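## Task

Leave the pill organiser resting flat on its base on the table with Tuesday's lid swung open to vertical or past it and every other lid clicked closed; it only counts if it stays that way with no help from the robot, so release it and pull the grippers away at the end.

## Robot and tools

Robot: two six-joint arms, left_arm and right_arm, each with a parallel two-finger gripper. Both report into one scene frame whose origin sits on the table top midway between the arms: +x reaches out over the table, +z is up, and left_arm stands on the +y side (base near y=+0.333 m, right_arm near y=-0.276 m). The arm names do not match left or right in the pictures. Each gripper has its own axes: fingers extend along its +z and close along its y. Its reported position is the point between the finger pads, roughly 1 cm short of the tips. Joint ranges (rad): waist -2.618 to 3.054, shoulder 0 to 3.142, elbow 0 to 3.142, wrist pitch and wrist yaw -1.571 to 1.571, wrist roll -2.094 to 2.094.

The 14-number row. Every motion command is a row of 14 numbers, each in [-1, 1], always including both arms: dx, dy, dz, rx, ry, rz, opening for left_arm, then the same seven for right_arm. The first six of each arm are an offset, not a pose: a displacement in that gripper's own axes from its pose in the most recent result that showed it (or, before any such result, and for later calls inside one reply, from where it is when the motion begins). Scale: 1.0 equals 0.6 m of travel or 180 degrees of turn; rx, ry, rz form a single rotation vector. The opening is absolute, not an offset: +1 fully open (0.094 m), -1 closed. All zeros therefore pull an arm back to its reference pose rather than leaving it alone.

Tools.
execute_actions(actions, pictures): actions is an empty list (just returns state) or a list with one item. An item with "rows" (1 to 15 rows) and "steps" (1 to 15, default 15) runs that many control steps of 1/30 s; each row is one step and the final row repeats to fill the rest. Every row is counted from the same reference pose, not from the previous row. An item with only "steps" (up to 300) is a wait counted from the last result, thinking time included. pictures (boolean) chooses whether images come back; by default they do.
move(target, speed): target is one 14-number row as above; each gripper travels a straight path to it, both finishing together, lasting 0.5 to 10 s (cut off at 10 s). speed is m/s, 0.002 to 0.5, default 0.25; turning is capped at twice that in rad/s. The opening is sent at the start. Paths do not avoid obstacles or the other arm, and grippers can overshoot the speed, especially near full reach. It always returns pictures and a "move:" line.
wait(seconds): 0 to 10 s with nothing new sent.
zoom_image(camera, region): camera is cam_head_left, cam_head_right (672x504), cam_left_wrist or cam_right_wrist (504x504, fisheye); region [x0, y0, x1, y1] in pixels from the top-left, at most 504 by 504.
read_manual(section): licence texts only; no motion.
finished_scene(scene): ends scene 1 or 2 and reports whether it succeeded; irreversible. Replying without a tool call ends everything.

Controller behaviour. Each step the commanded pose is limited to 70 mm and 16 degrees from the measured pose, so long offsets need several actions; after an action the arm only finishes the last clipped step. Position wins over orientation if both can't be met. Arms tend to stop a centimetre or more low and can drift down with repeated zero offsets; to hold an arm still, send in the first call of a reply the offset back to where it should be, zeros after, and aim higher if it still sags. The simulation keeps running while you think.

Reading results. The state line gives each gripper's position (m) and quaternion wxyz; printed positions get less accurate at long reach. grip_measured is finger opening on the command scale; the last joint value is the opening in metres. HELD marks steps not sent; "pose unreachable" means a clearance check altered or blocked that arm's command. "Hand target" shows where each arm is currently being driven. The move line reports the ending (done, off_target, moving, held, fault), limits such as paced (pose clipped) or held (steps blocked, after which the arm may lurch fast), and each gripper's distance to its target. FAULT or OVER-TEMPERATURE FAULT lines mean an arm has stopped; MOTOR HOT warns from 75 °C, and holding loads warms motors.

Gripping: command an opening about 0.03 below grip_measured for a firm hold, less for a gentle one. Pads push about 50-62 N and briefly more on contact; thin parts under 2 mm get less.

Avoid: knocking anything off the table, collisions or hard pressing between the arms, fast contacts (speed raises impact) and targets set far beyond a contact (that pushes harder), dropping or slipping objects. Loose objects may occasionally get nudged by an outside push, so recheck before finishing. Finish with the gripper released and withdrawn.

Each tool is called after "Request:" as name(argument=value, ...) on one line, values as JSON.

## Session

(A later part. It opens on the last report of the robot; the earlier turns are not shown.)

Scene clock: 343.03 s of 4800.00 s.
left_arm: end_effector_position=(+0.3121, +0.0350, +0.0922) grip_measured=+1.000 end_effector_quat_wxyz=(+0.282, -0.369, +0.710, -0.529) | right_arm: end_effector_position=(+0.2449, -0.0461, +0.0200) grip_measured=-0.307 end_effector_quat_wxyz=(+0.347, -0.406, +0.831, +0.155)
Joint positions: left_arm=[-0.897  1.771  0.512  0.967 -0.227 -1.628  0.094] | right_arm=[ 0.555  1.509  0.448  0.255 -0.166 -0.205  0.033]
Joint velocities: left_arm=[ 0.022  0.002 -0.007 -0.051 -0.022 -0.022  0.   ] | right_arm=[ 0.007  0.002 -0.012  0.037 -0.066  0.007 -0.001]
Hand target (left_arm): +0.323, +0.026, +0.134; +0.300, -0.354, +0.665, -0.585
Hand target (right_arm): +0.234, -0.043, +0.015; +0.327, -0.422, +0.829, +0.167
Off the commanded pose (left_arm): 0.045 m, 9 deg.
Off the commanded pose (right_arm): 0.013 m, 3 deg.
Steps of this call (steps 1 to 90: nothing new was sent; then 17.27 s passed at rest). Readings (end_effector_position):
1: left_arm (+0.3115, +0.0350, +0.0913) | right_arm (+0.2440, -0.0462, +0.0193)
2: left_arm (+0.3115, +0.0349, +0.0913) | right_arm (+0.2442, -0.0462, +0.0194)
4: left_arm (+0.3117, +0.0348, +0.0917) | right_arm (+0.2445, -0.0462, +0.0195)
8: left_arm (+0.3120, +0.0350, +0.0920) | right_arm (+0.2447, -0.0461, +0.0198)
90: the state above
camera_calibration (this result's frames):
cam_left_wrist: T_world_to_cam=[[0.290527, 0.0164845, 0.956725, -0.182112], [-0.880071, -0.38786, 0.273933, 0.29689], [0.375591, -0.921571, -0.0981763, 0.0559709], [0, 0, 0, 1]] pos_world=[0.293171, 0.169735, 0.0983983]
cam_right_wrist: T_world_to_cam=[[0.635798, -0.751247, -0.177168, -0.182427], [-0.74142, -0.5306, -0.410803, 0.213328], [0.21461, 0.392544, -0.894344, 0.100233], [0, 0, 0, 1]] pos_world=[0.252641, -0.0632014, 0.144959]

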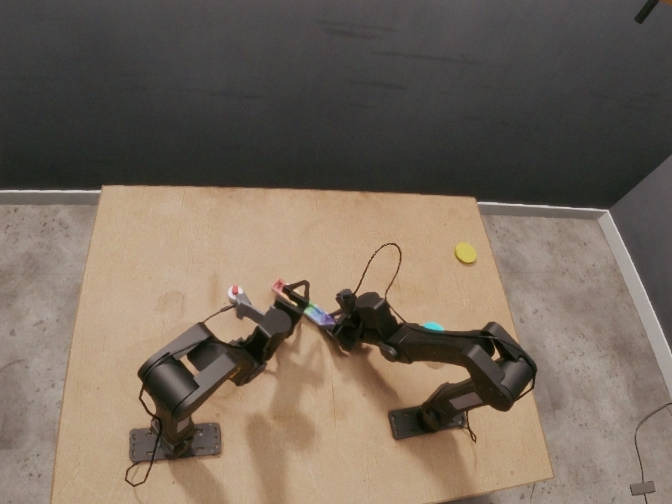

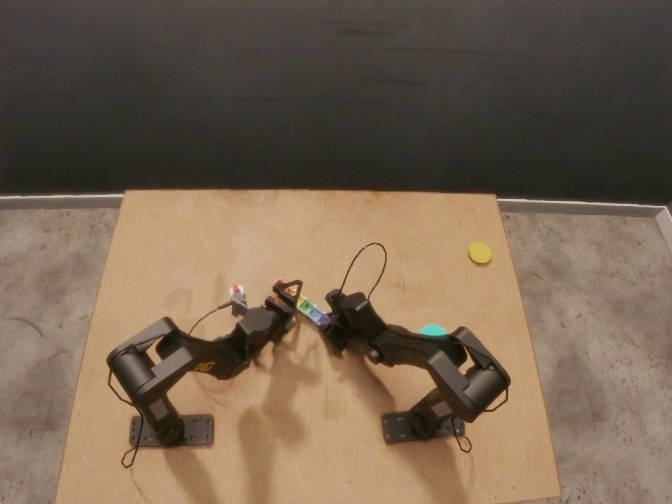

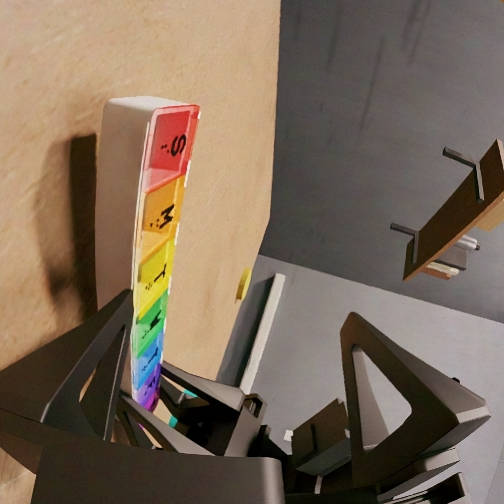

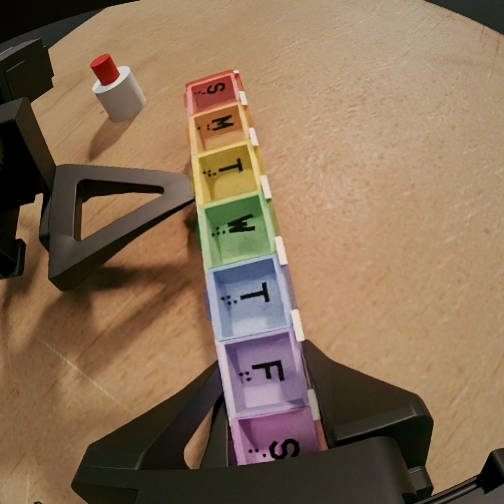

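Request:
execute_actions(actions=[{"rows":[[0,-0.074,0.005,0.05,0,0,1,0.01,0.005,0.01,0,0.01,0,-0.36],[0,-0.074,0.005,0.05,0,0,1,0.016,0.008,0.015,0,0.02,0,-0.36],[0,-0.074,0.005,0.05,0,0,1,0.022,0.01,0.02,0,0.025,0,-0.36],[0,-0.074,0.005,0.05,0,0,1,0.028,0.012,0.025,0,0.03,0,-0.36],[0,-0.074,0.005,0.05,0,0,1,0.034,0.014,0.03,0,0.035,0,-0.36],[0,-0.074,0.005,0.05,0,0,1,0.04,0.016,0.035,0,0.04,0,-0.36],[0,-0.074,0.005,0.05,0,0,1,0.044,0.018,0.038,0,0.045,0,-0.36]],"steps":15}])

Request:
zoom_image(camera="cam_right_wrist", region=[100, 100, 300, 300])

Scene clock: 356.57 s of 4800.00 s.
left_arm: end_effector_position=(+0.3164, +0.0304, +0.1183) grip_measured=+1.000 end_effector_quat_wxyz=(+0.300, -0.353, +0.681, -0.567) | right_arm: end_effector_position=(+0.2473, -0.0306, +0.0134) grip_measured=-0.308 end_effector_quat_wxyz=(+0.342, -0.412, +0.832, +0.150)
Joint positions: left_arm=[-0.897  1.771  0.512  1.077 -0.228 -1.605  0.094] | right_arm=[ 0.603  1.581  0.491  0.275 -0.131 -0.183  0.032]
Joint velocities: left_arm=[-0.012 -0.012 -0.007  0.037  0.022  0.037  0.   ] | right_arm=[ 0.012  0.007  0.012 -0.022  0.037 -0.022 -0.001]
Hand target (left_arm): +0.324, +0.026, +0.134; +0.310, -0.345, +0.667, -0.583
Hand target (right_arm): +0.234, -0.043, -0.012; +0.289, -0.417, +0.852, +0.125
Off the commanded pose (left_arm): 0.018 m, 3 deg.
Off the commanded pose (right_arm): 0.033 m, 7 deg.
Steps of this call (steps 1 to 90: nothing new was sent; then 10.03 s passed at rest; steps 91 to 105: all 15 steps of this action). Readings (end_effector_position):
91: left_arm (+0.3122, +0.0350, +0.0925) | right_arm (+0.2456, -0.0464, +0.0198)
92: left_arm (+0.3125, +0.0349, +0.0937) | right_arm (+0.2459, -0.0464, +0.0190)
94: left_arm (+0.3140, +0.0331, +0.1022) | right_arm (+0.2435, -0.0448, +0.0133)
98: left_arm (+0.3157, +0.0313, +0.1127) | right_arm (+0.2463, -0.0340, +0.0134)
105: the state above
camera_calibration (this result's frames):
cam_left_wrist: T_world_to_cam=[[0.207492, 0.0767711, 0.97522, -0.185959], [-0.903072, -0.368191, 0.221126, 0.304692], [0.376043, -0.926575, -0.00706674, 0.0419169], [0, 0, 0, 1]] pos_world=[0.297981, 0.1653, 0.114272]
cam_right_wrist: T_world_to_cam=[[0.641271, -0.748806, -0.167516, -0.174892], [-0.738395, -0.542845, -0.400114, 0.21932], [0.208673, 0.380274, -0.901026, 0.0890295], [0, 0, 0, 1]] pos_world=[0.25552, -0.0457593, 0.138674]

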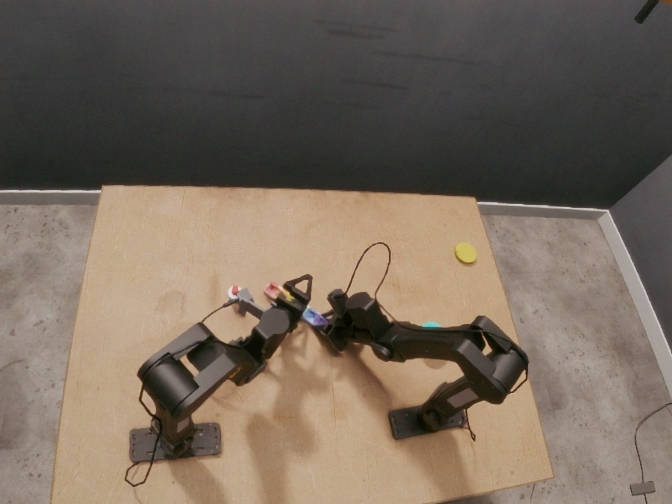

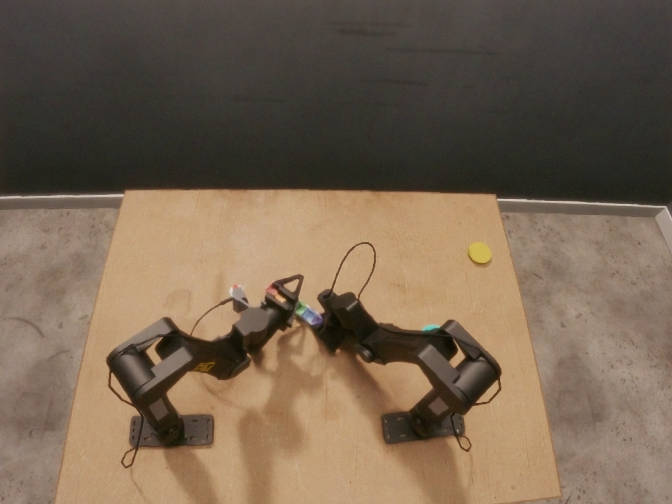

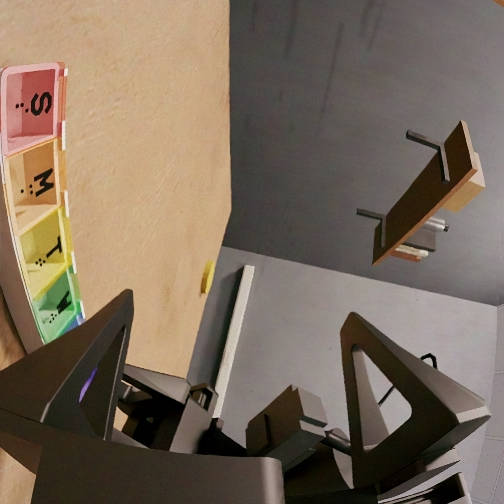

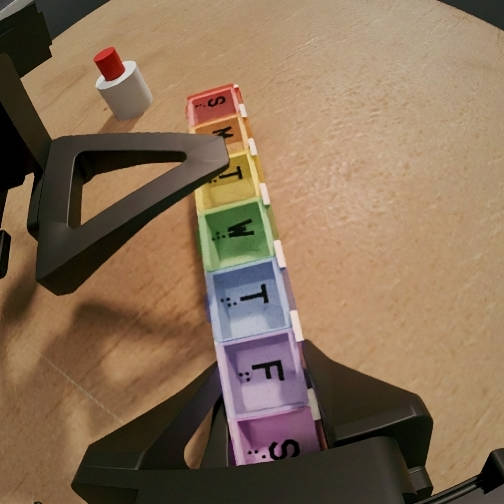

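Region (100, 100, 300, 300) of cam_right_wrist's 504x504 image, scaled by 2.520, with more detail than that image has.

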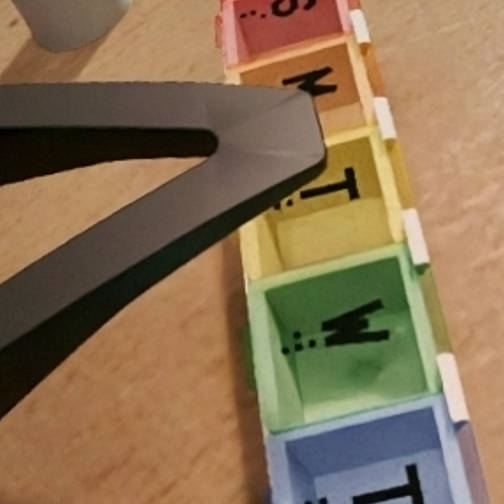

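Request:
execute_actions(actions=[{"rows":[[0,-0.013,-0.07,0,0,0,1,0,0,0,0,0,0,0.4]],"steps":15}], pictures=false)

Request:
move(target=[0,-0.02,-0.01,-0.05,0,0,1,-0.069,0,0.057,0,0,0,0.4], speed=0.1)

Scene clock: 373.87 s of 4800.00 s.
left_arm: end_effector_position=(+0.2870, +0.0510, +0.1280) grip_measured=+1.000 end_effector_quat_wxyz=(+0.295, -0.356, +0.684, -0.564) | right_arm: end_effector_position=(+0.2477, -0.0302, +0.0140) grip_measured=+0.398 end_effector_quat_wxyz=(+0.343, -0.411, +0.831, +0.151)
Joint positions: left_arm=[-0.929  1.595  0.392  1.007 -0.257 -1.619  0.094] | right_arm=[ 0.603  1.581  0.491  0.278 -0.131 -0.181  0.066]
Joint velocities: left_arm=[-0.017  0.002 -0.007 -0.139 -0.007 -0.081  0.   ] | right_arm=[-0.017 -0.007 -0.002 -0.022  0.066 -0.081  0.001]
Hand target (left_arm): +0.283, +0.052, +0.134; +0.299, -0.353, +0.681, -0.568
Hand target (right_arm): +0.247, -0.031, +0.013; +0.342, -0.411, +0.832, +0.150
Off the commanded pose (left_arm): 0.007 m, 1 deg.
Off the commanded pose (right_arm): 0.001 m, 0 deg.
Steps of this call (steps 1 to 90: nothing new was sent; then 13.80 s passed at rest; steps 91 to 105: all 15 steps of this action). Readings (end_effector_position):
91: left_arm (+0.3140, +0.0320, +0.1194) | right_arm (+0.2479, -0.0301, +0.0142)
92: left_arm (+0.3071, +0.0368, +0.1198) | right_arm (+0.2477, -0.0302, +0.0140)
94: left_arm (+0.2939, +0.0456, +0.1226) | right_arm (+0.2477, -0.0302, +0.0140)
98: left_arm (+0.2871, +0.0495, +0.1309) | right_arm (+0.2477, -0.0302, +0.0140)
105: the state above

Scene clock: 375.53 s of 4800.00 s.
left_arm: end_effector_position=(+0.2783, +0.0585, +0.1143) grip_measured=+1.000 end_effector_quat_wxyz=(+0.259, -0.385, +0.743, -0.482) | right_arm: end_effector_position=(+0.2746, +0.0071, +0.0147) grip_measured=+0.398 end_effector_quat_wxyz=(+0.340, -0.411, +0.831, +0.157)
Joint positions: left_arm=[-0.929  1.439  0.484  0.529 -0.246 -1.667  0.094] | right_arm=[ 0.637  1.734  0.669  0.256 -0.12  -0.152  0.066]
Joint velocities: left_arm=[ 0.007 -0.017  0.012  0.037  0.022  0.066  0.   ] | right_arm=[-0.002 -0.012 -0.022 -0.037 -0.051 -0.037  0.001]
Hand target (left_arm): +0.284, +0.053, +0.140; +0.266, -0.380, +0.727, -0.506
Hand target (right_arm): +0.280, +0.012, +0.020; +0.344, -0.411, +0.831, +0.151
Off the commanded pose (left_arm): 0.026 m, 3 deg.
Off the commanded pose (right_arm): 0.009 m, 1 deg.
move: off_target (left_arm)
camera_calibration (this result's frames):
cam_left_wrist: T_world_to_cam=[[0.38812, -0.0546954, 0.919984, -0.212601], [-0.848798, -0.4101, 0.333707, 0.255935], [0.359033, -0.910399, -0.205593, 0.1087], [0, 0, 0, 1]] pos_world=[0.260725, 0.192291, 0.13253]
cam_right_wrist: T_world_to_cam=[[0.643622, -0.743719, -0.180648, -0.164497], [-0.738727, -0.541979, -0.400675, 0.260585], [0.200082, 0.391332, -0.898235, 0.0723891], [0, 0, 0, 1]] pos_world=[0.283892, -0.00943629, 0.139716]

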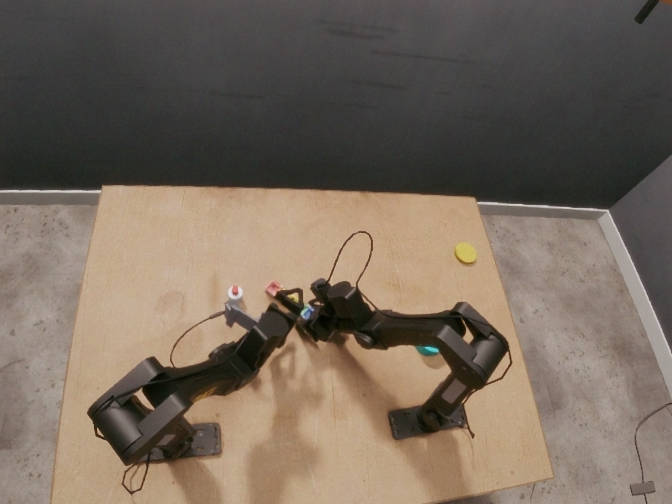

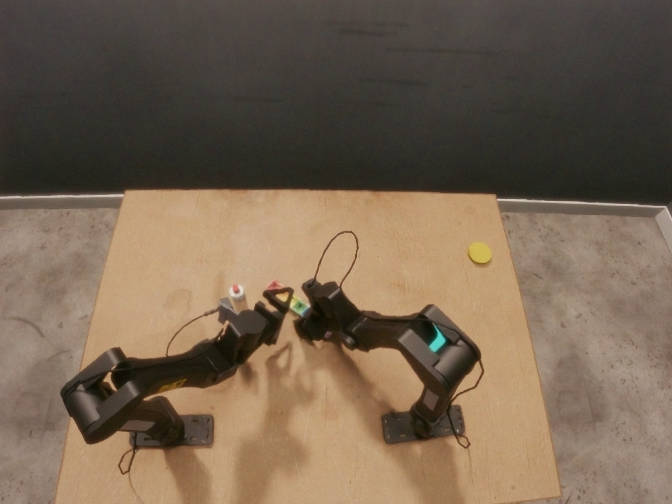

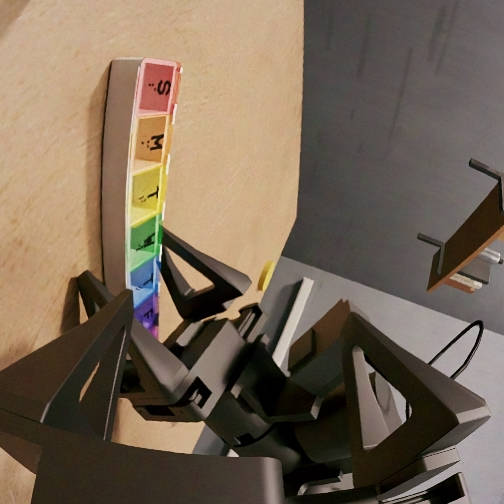

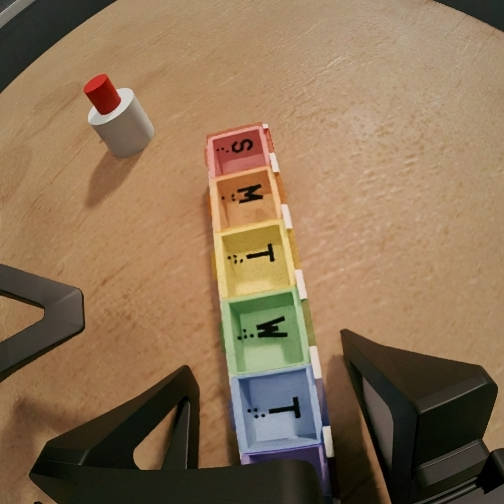

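Request:
execute_actions(actions=[{"rows":[[0,-0.03,-0.012,0,0,0,1,0,0,0,0,0,0,-0.36]],"steps":15}])

Scene clock: 378.80 s of 4800.00 s.
left_arm: end_effector_position=(+0.2735, +0.0639, +0.1088) grip_measured=+1.000 end_effector_quat_wxyz=(+0.252, -0.390, +0.758, -0.459) | right_arm: end_effector_position=(+0.2746, +0.0071, +0.0147) grip_measured=-0.329 end_effector_quat_wxyz=(+0.340, -0.411, +0.831, +0.157)
Joint positions: left_arm=[-0.929  1.408  0.497  0.427 -0.245 -1.672  0.094] | right_arm=[ 0.637  1.734  0.669  0.256 -0.12  -0.152  0.032]
Joint velocities: left_arm=[ 0.017  0.017 -0.007 -0.022  0.022  0.007  0.   ] | right_arm=[-0.007 -0.007 -0.017  0.007 -0.007 -0.022 -0.001]
Hand target (left_arm): +0.278, +0.058, +0.134; +0.259, -0.385, +0.743, -0.482
Hand target (right_arm): +0.275, +0.007, +0.015; +0.340, -0.411, +0.831, +0.157
Off the commanded pose (left_arm): 0.026 m, 3 deg.
Off the commanded pose (right_arm): 0.000 m, 0 deg.
Steps of this call (steps 1 to 83: nothing new was sent; steps 84 to 98: all 15 steps of this action). Readings (end_effector_position):
84: left_arm (+0.2777, +0.0591, +0.1135) | right_arm (+0.2746, +0.0071, +0.0147)
85: left_arm (+0.2768, +0.0601, +0.1128) | right_arm (+0.2746, +0.0071, +0.0147)
87: left_arm (+0.2756, +0.0615, +0.1132) | right_arm (+0.2746, +0.0071, +0.0147)
91: left_arm (+0.2750, +0.0622, +0.1131) | right_arm (+0.2746, +0.0071, +0.0147)
98: the state above
camera_calibration (this result's frames):
cam_left_wrist: T_world_to_cam=[[0.425217, -0.0908269, 0.900523, -0.211124], [-0.834222, -0.425276, 0.351018, 0.251068], [0.351088, -0.900495, -0.256604, 0.121284], [0, 0, 0, 1]] pos_world=[0.256639, 0.196813, 0.133115]
cam_right_wrist: T_world_to_cam=[[0.643381, -0.743865, -0.180905, -0.164426], [-0.738959, -0.54171, -0.400612, 0.260646], [0.200004, 0.391427, -0.898211, 0.0724095], [0, 0, 0, 1]] pos_world=[0.283913, -0.00945964, 0.139711]

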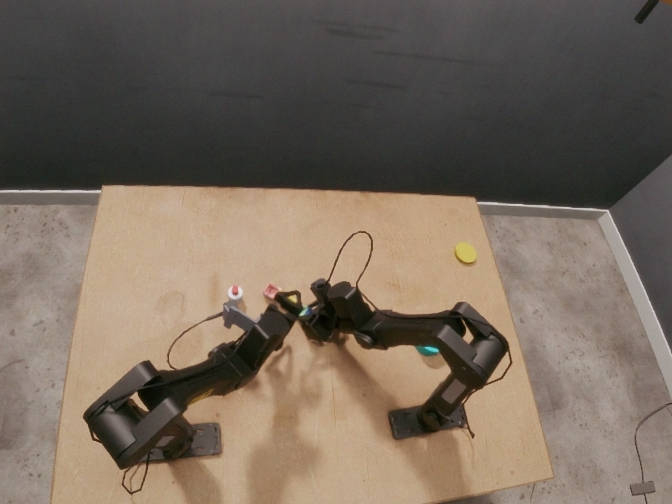

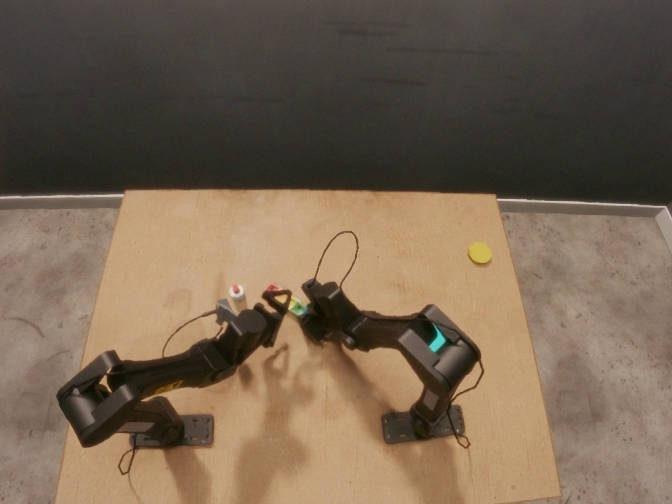

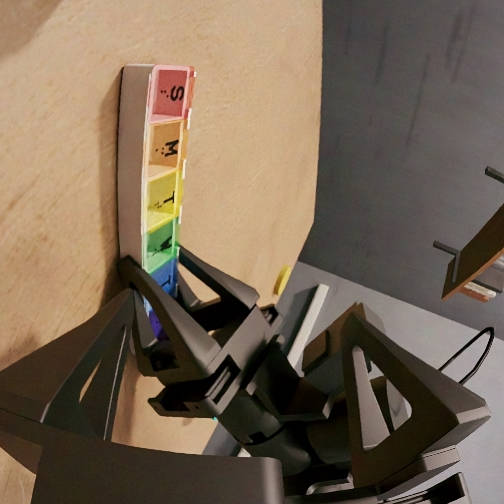

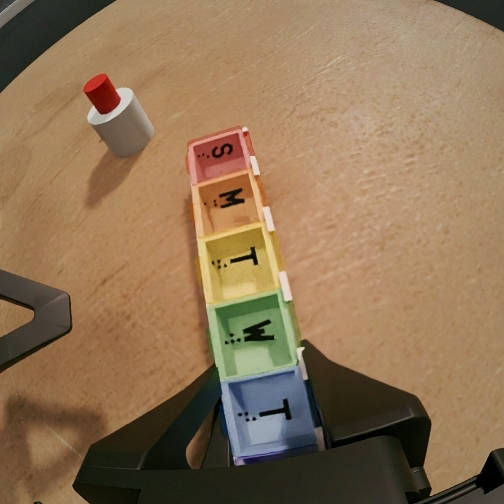

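Request:
move(target=[-0.037,0.02,0.059,0.035,0.02,0,1,0,0,0,0,0,0,-0.40], speed=0.08)

Scene clock: 394.30 s of 4800.00 s.
left_arm: end_effector_position=(+0.3081, +0.0647, +0.0871) grip_measured=+1.000 end_effector_quat_wxyz=(+0.244, -0.362, +0.737, -0.516) | right_arm: end_effector_position=(+0.2746, +0.0071, +0.0147) grip_measured=-0.329 end_effector_quat_wxyz=(+0.340, -0.411, +0.831, +0.157)
Joint positions: left_arm=[-0.779  1.654  0.445  0.853 -0.045 -1.602  0.094] | right_arm=[ 0.637  1.734  0.669  0.256 -0.12  -0.152  0.032]
Joint velocities: left_arm=[ 0.007  0.012  0.007 -0.066 -0.037  0.037  0.   ] | right_arm=[-0.002 -0.007  0.002  0.037 -0.007 -0.007 -0.   ]
Hand target (left_arm): +0.309, +0.069, +0.082; +0.249, -0.360, +0.739, -0.512
Hand target (right_arm): +0.275, +0.007, +0.015; +0.340, -0.411, +0.831, +0.157
Off the commanded pose (left_arm): 0.005 m, 1 deg.
Off the commanded pose (right_arm): 0.000 m, 0 deg.
After step 90, 11.00 s passed at rest.
move: done
camera_calibration (this result's frames):
cam_left_wrist: T_world_to_cam=[[0.357755, -0.0262015, 0.933448, -0.19245], [-0.881451, -0.339507, 0.328297, 0.298822], [0.30831, -0.940239, -0.144556, 0.110306], [0, 0, 0, 1]] pos_world=[0.298238, 0.200124, 0.0974856]
cam_right_wrist: T_world_to_cam=[[0.643381, -0.743865, -0.180905, -0.164426], [-0.738959, -0.54171, -0.400612, 0.260646], [0.200004, 0.391427, -0.898211, 0.0724095], [0, 0, 0, 1]] pos_world=[0.283913, -0.00945964, 0.139711]

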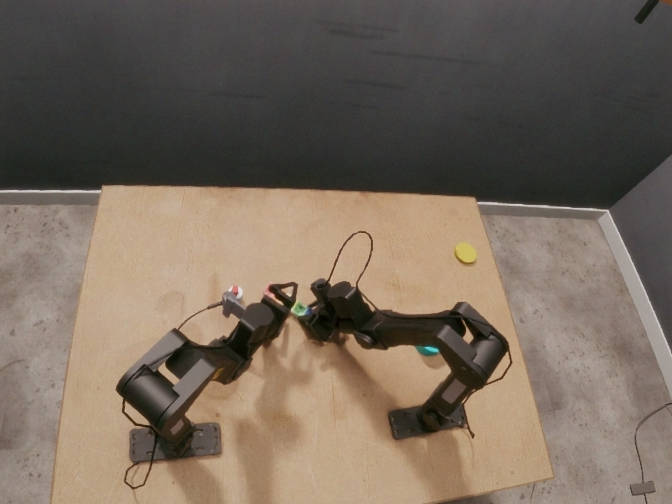

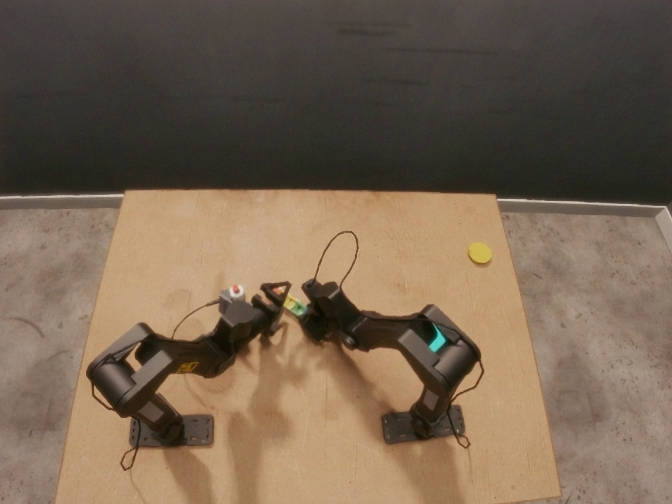

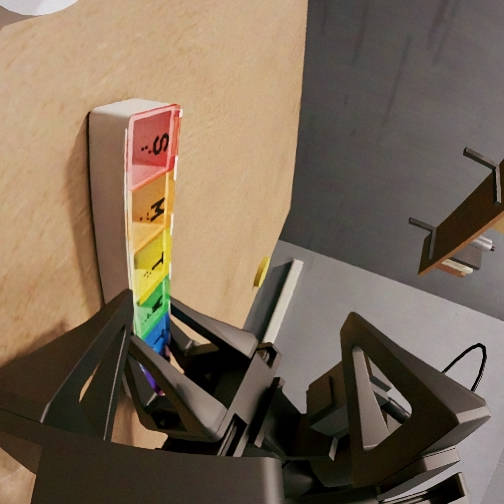

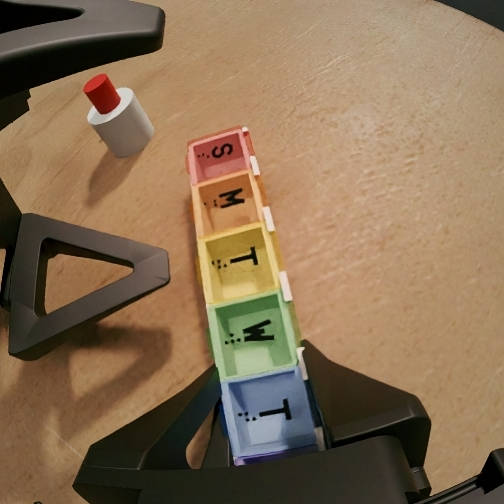

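Request:
execute_actions(actions=[{"rows":[[-0.012,0.0227,0.0157,0,0,0,1,0,0,0,0,0,0,-0.40]],"steps":15}])

Request:
zoom_image(camera="cam_right_wrist", region=[130, 200, 270, 340])

Request:
zoom_image(camera="cam_left_wrist", region=[70, 200, 230, 360])

Scene clock: 408.60 s of 4800.00 s.
left_arm: end_effector_position=(+0.3132, +0.0664, +0.0683) grip_measured=+1.000 end_effector_quat_wxyz=(+0.238, -0.366, +0.741, -0.511) | right_arm: end_effector_position=(+0.2746, +0.0071, +0.0147) grip_measured=-0.329 end_effector_quat_wxyz=(+0.340, -0.411, +0.831, +0.157)
Joint positions: left_arm=[-0.758  1.743  0.445  0.925 -0.021 -1.602  0.094] | right_arm=[ 0.637  1.734  0.669  0.256 -0.12  -0.152  0.032]
Joint velocities: left_arm=[-0.012  0.002  0.007  0.037  0.007 -0.022  0.   ] | right_arm=[-0.022 -0.007 -0.002 -0.022  0.022  0.022  0.   ]
Hand target (left_arm): +0.316, +0.068, +0.070; +0.245, -0.362, +0.737, -0.515
Hand target (right_arm): +0.275, +0.007, +0.015; +0.340, -0.411, +0.831, +0.157
Off the commanded pose (left_arm): 0.004 m, 1 deg.
Off the commanded pose (right_arm): 0.000 m, 0 deg.
Steps of this call (steps 1 to 90: nothing new was sent; then 10.80 s passed at rest; steps 91 to 105: all 15 steps of this action). Readings (end_effector_position):
91: left_arm (+0.3088, +0.0644, +0.0867) | right_arm (+0.2746, +0.0071, +0.0147)
92: left_arm (+0.3103, +0.0644, +0.0846) | right_arm (+0.2746, +0.0071, +0.0147)
94: left_arm (+0.3124, +0.0669, +0.0742) | right_arm (+0.2746, +0.0071, +0.0147)
98: left_arm (+0.3122, +0.0682, +0.0636) | right_arm (+0.2746, +0.0071, +0.0147)
105: the state above
camera_calibration (this result's frames):
cam_left_wrist: T_world_to_cam=[[0.37483, -0.0307604, 0.926583, -0.181201], [-0.875765, -0.339689, 0.342996, 0.307302], [0.304199, -0.940035, -0.154265, 0.109541], [0, 0, 0, 1]] pos_world=[0.303722, 0.201786, 0.0793922]
cam_right_wrist: T_world_to_cam=[[0.643381, -0.743865, -0.180905, -0.164426], [-0.738959, -0.54171, -0.400612, 0.260646], [0.200004, 0.391427, -0.898211, 0.0724095], [0, 0, 0, 1]] pos_world=[0.283913, -0.00945964, 0.139711]

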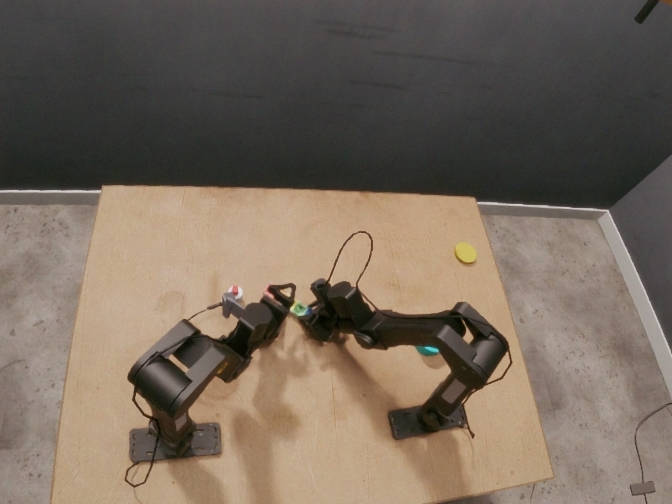

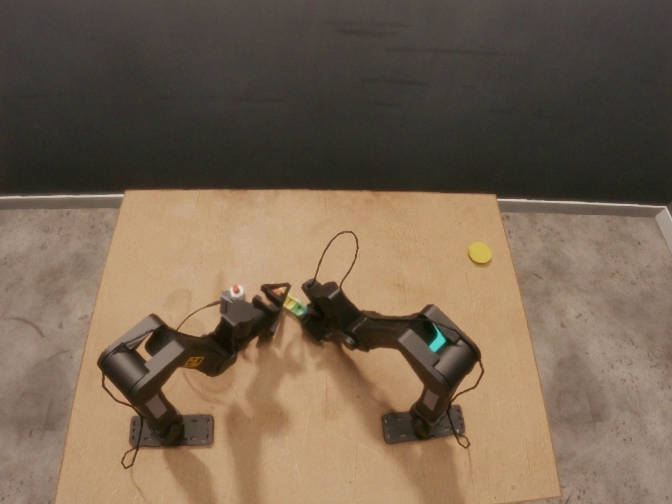

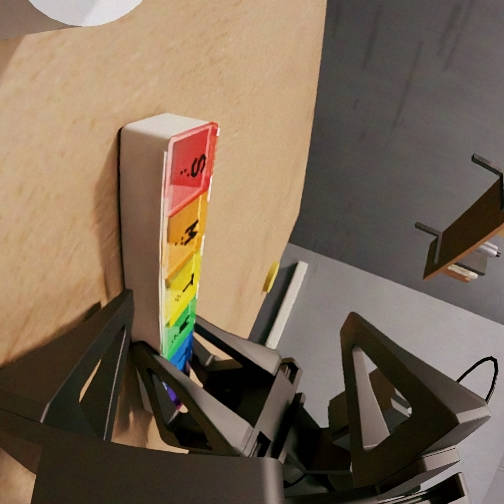

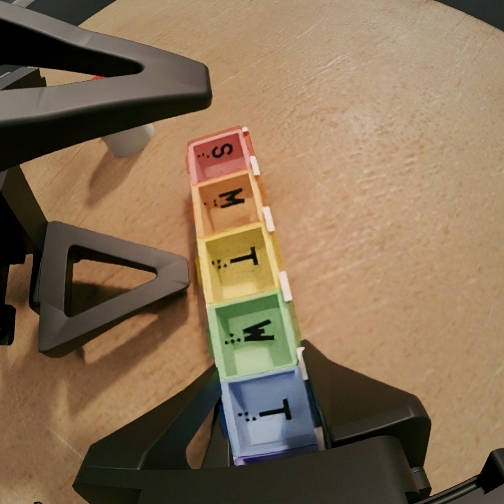

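Region (130, 200, 270, 340) of cam_right_wrist's 504x504 image, scaled by 3.600, with more detail than that image has.

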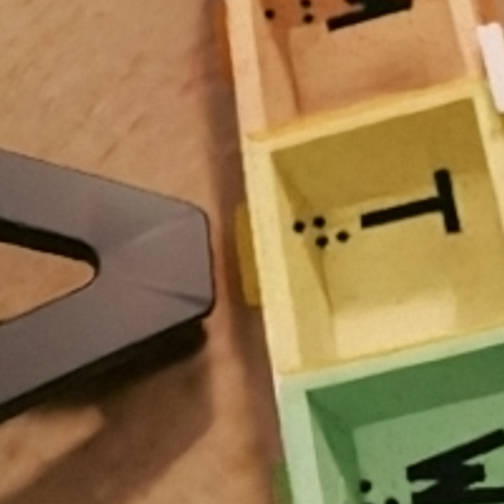

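Region (70, 200, 230, 360) of cam_left_wrist's 504x504 image, scaled by 3.150, with more detail than that image has.

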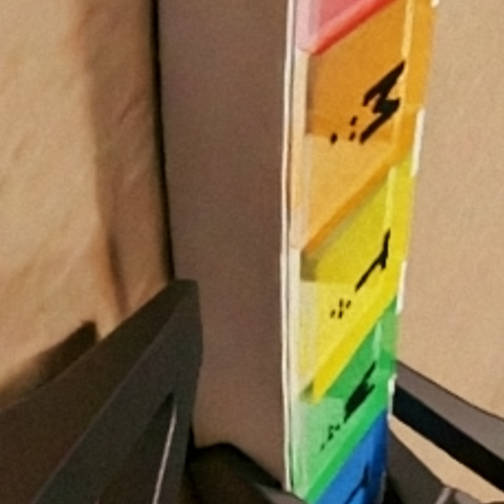

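Request:
execute_actions(actions=[{"rows":[[0,-0.028,0.02,0.012,0,0,1,0.015,0,0.005,0,0,0,-0.40]],"steps":15}])

Request:
zoom_image(camera="cam_right_wrist", region=[130, 200, 270, 340])

Request:
zoom_image(camera="cam_left_wrist", region=[70, 200, 230, 360])

Scene clock: 415.40 s of 4800.00 s.
left_arm: end_effector_position=(+0.3190, +0.0612, +0.0726) grip_measured=+1.000 end_effector_quat_wxyz=(+0.239, -0.365, +0.736, -0.517) | right_arm: end_effector_position=(+0.2763, +0.0085, +0.0148) grip_measured=-0.329 end_effector_quat_wxyz=(+0.345, -0.410, +0.829, +0.158)
Joint positions: left_arm=[-0.758  1.758  0.472  0.928 -0.02  -1.605  0.094] | right_arm=[ 0.637  1.741  0.669  0.272 -0.12  -0.152  0.032]
Joint velocities: left_arm=[-0.012 -0.002  0.017 -0.037 -0.066 -0.037  0.   ] | right_arm=[-0.007 -0.002  0.007 -0.022 -0.022  0.095  0.001]
Hand target (left_arm): +0.327, +0.056, +0.080; +0.245, -0.361, +0.731, -0.525
Hand target (right_arm): +0.272, +0.004, +0.006; +0.340, -0.411, +0.831, +0.157
Off the commanded pose (left_arm): 0.012 m, 1 deg.
Off the commanded pose (right_arm): 0.011 m, 1 deg.
Steps of this call (steps 1 to 90: nothing new was sent; then 3.30 s passed at rest; steps 91 to 105: all 15 steps of this action). Readings (end_effector_position):
91: left_arm (+0.3138, +0.0656, +0.0700) | right_arm (+0.2747, +0.0071, +0.0144)
92: left_arm (+0.3149, +0.0647, +0.0702) | right_arm (+0.2752, +0.0075, +0.0144)
94: left_arm (+0.3175, +0.0625, +0.0720) | right_arm (+0.2758, +0.0081, +0.0145)
98: left_arm (+0.3190, +0.0612, +0.0730) | right_arm (+0.2761, +0.0084, +0.0148)
105: the state above
camera_calibration (this result's frames):
cam_left_wrist: T_world_to_cam=[[0.36637, -0.019203, 0.930271, -0.185793], [-0.878822, -0.335603, 0.33918, 0.310174], [0.305689, -0.941808, -0.139831, 0.102175], [0, 0, 0, 1]] pos_world=[0.309423, 0.196757, 0.0819206]
cam_right_wrist: T_world_to_cam=[[0.644628, -0.742775, -0.180944, -0.164751], [-0.736168, -0.539271, -0.408953, 0.261974], [0.206183, 0.396828, -0.894436, 0.069812], [0, 0, 0, 1]] pos_world=[0.284666, -0.00880136, 0.139767]

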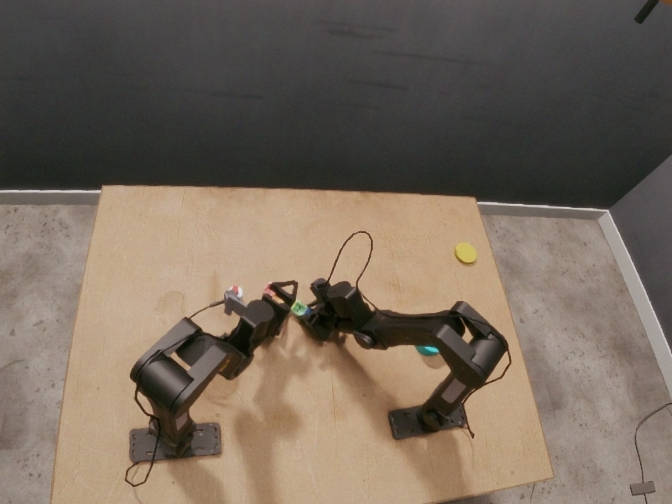

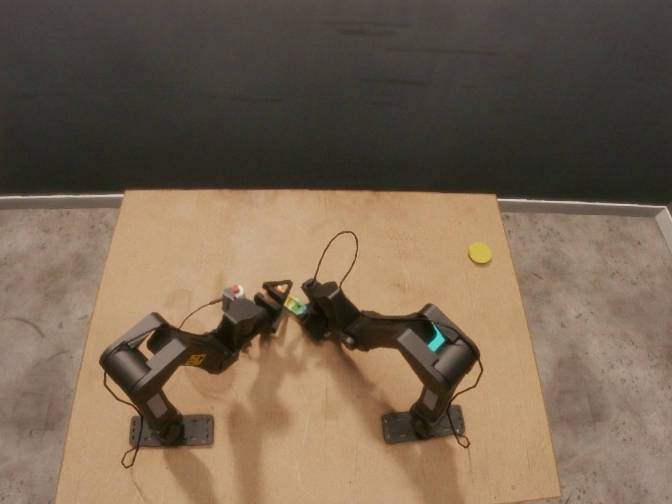

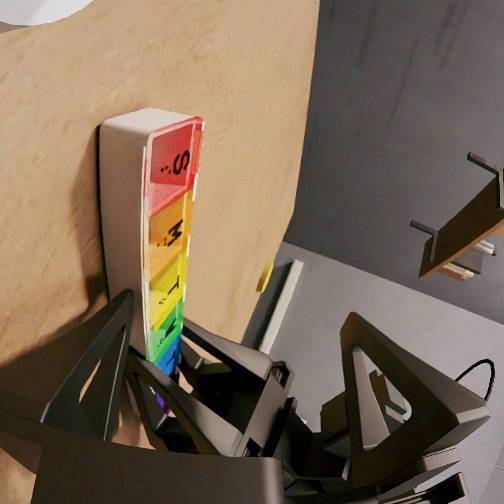

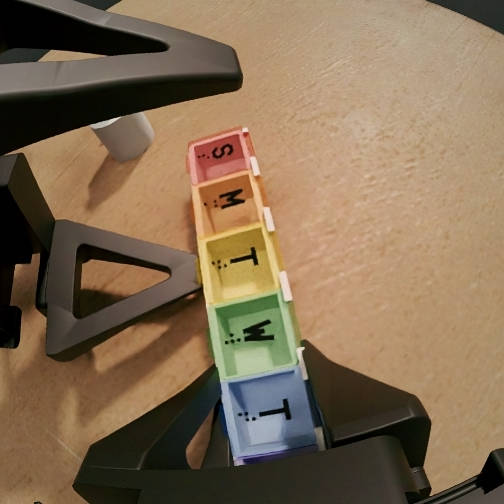

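Region (130, 200, 270, 340) of cam_right_wrist's 504x504 image, scaled by 3.600, with more detail than that image has.

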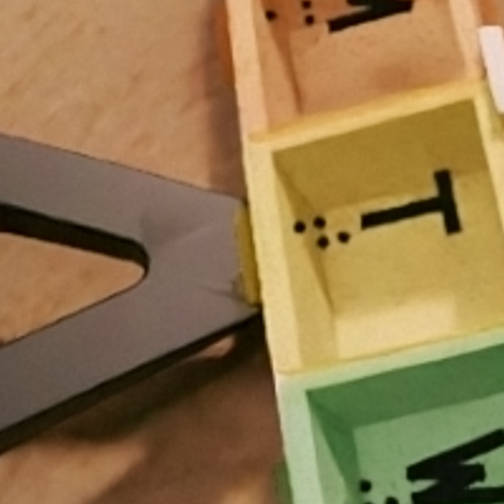

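Region (70, 200, 230, 360) of cam_left_wrist's 504x504 image, scaled by 3.150, with more detail than that image has.

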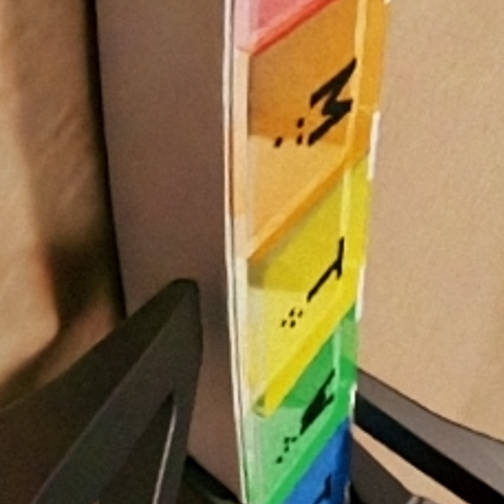

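Request:
execute_actions(actions=[{"rows":[[0,-0.03,0.018,0.02,0,0,1,0.035,0,0.008,0,0,0,-0.40],[0,-0.04,0.018,0.03,0,0,1,0.04,0,0.008,0,0,0,-0.40],[0,-0.05,0.018,0.04,0,0,1,0.045,0,0.008,0,0,0,-0.40],[0,-0.06,0.018,0.05,0,0,1,0.045,0,0.008,0,0,0,-0.40],[0,-0.07,0.018,0.06,0,0,1,0.045,0,0.008,0,0,0,-0.40],[0,-0.08,0.018,0.07,0,0,1,0.045,0,0.008,0,0,0,-0.40],[0,-0.09,0.018,0.08,0,0,1,0.045,0,0.008,0,0,0,-0.40],[0,-0.10,0.018,0.08,0,0,1,0.045,0,0.008,0,0,0,-0.40]],"steps":15}])

Request:
zoom_image(camera="cam_right_wrist", region=[100, 150, 300, 350])

Scene clock: 420.63 s of 4800.00 s.
left_arm: end_effector_position=(+0.3265, +0.0559, +0.0805) grip_measured=+1.000 end_effector_quat_wxyz=(+0.254, -0.356, +0.712, -0.549) | right_arm: end_effector_position=(+0.2852, +0.0034, +0.0166) grip_measured=-0.329 end_effector_quat_wxyz=(+0.382, -0.394, +0.820, +0.160)
Joint positions: left_arm=[-0.758  1.83   0.472  1.088 -0.024 -1.607  0.094] | right_arm=[ 0.618  1.754  0.611  0.42  -0.11  -0.147  0.032]
Joint velocities: left_arm=[ 0.002  0.012  0.002  0.037 -0.022 -0.081  0.   ] | right_arm=[-0.002 -0.012 -0.022  0.037 -0.007  0.037 -0.001]
Hand target (left_arm): +0.341, +0.045, +0.125; +0.282, -0.331, +0.668, -0.604
Hand target (right_arm): +0.267, -0.005, -0.007; +0.345, -0.410, +0.829, +0.158
Off the commanded pose (left_arm): 0.050 m, 9 deg.
Off the commanded pose (right_arm): 0.031 m, 5 deg.
Steps of this call (steps 1 to 90: nothing new was sent; then 1.73 s passed at rest; steps 91 to 105: all 15 steps of this action). Readings (end_effector_position):
91: left_arm (+0.3192, +0.0611, +0.0725) | right_arm (+0.2761, +0.0083, +0.0142)
92: left_arm (+0.3197, +0.0606, +0.0726) | right_arm (+0.2761, +0.0084, +0.0141)
94: left_arm (+0.3208, +0.0594, +0.0723) | right_arm (+0.2773, +0.0073, +0.0137)
98: left_arm (+0.3240, +0.0569, +0.0745) | right_arm (+0.2812, +0.0046, +0.0144)
105: the state above
camera_calibration (this result's frames):
cam_left_wrist: T_world_to_cam=[[0.303355, 0.0359003, 0.952201, -0.180363], [-0.898645, -0.321534, 0.298416, 0.321273], [0.316878, -0.946217, -0.0652775, 0.086507], [0, 0, 0, 1]] pos_world=[0.316012, 0.19163, 0.0815161]
cam_right_wrist: T_world_to_cam=[[0.633206, -0.753456, -0.177072, -0.170743], [-0.724454, -0.496441, -0.478239, 0.264245], [0.272426, 0.431104, -0.860194, 0.0519521], [0, 0, 0, 1]] pos_world=[0.285396, -0.0198619, 0.140827]

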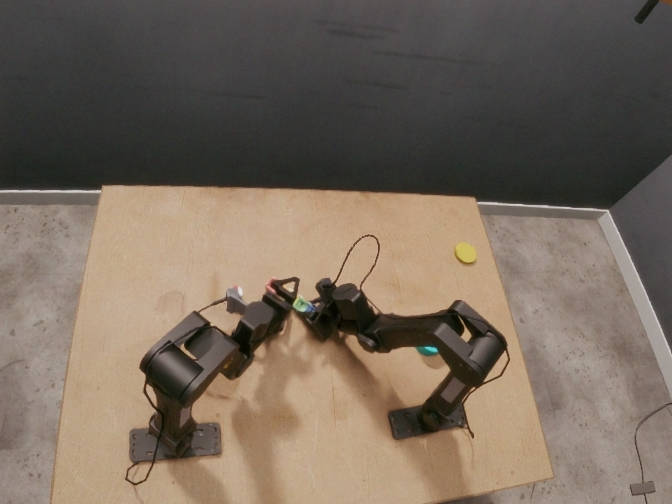

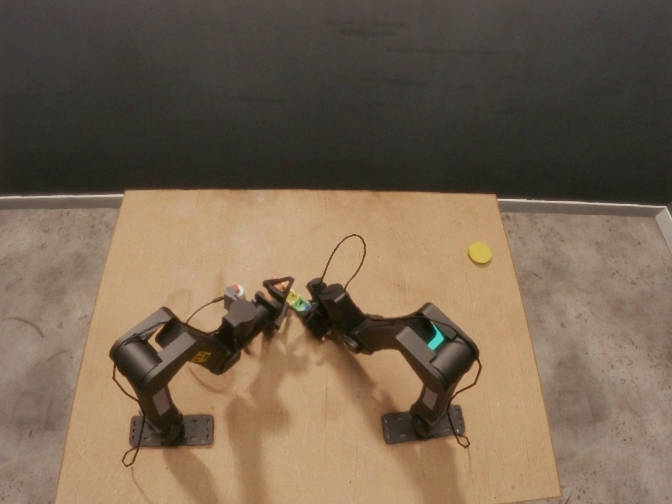

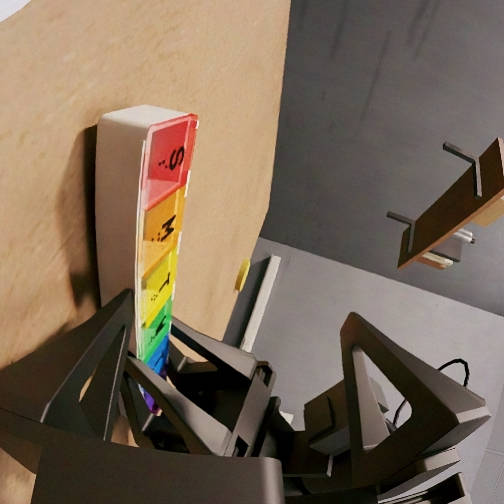

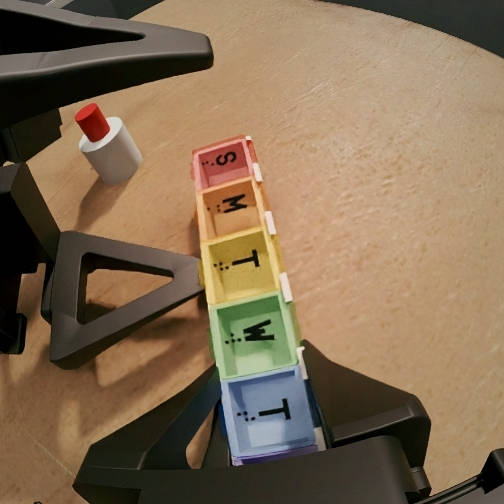

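Region (100, 150, 300, 350) of cam_right_wrist's 504x504 image, scaled by 2.520, with more detail than that image has.

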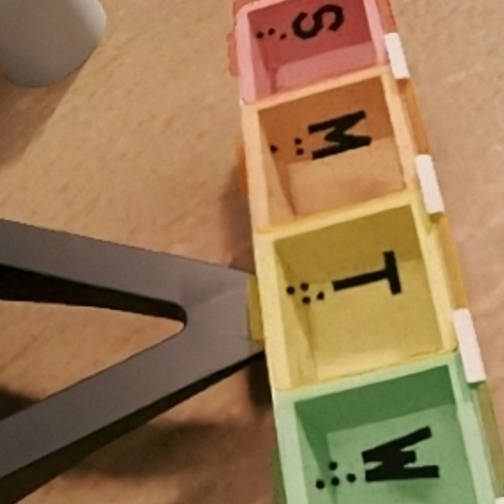

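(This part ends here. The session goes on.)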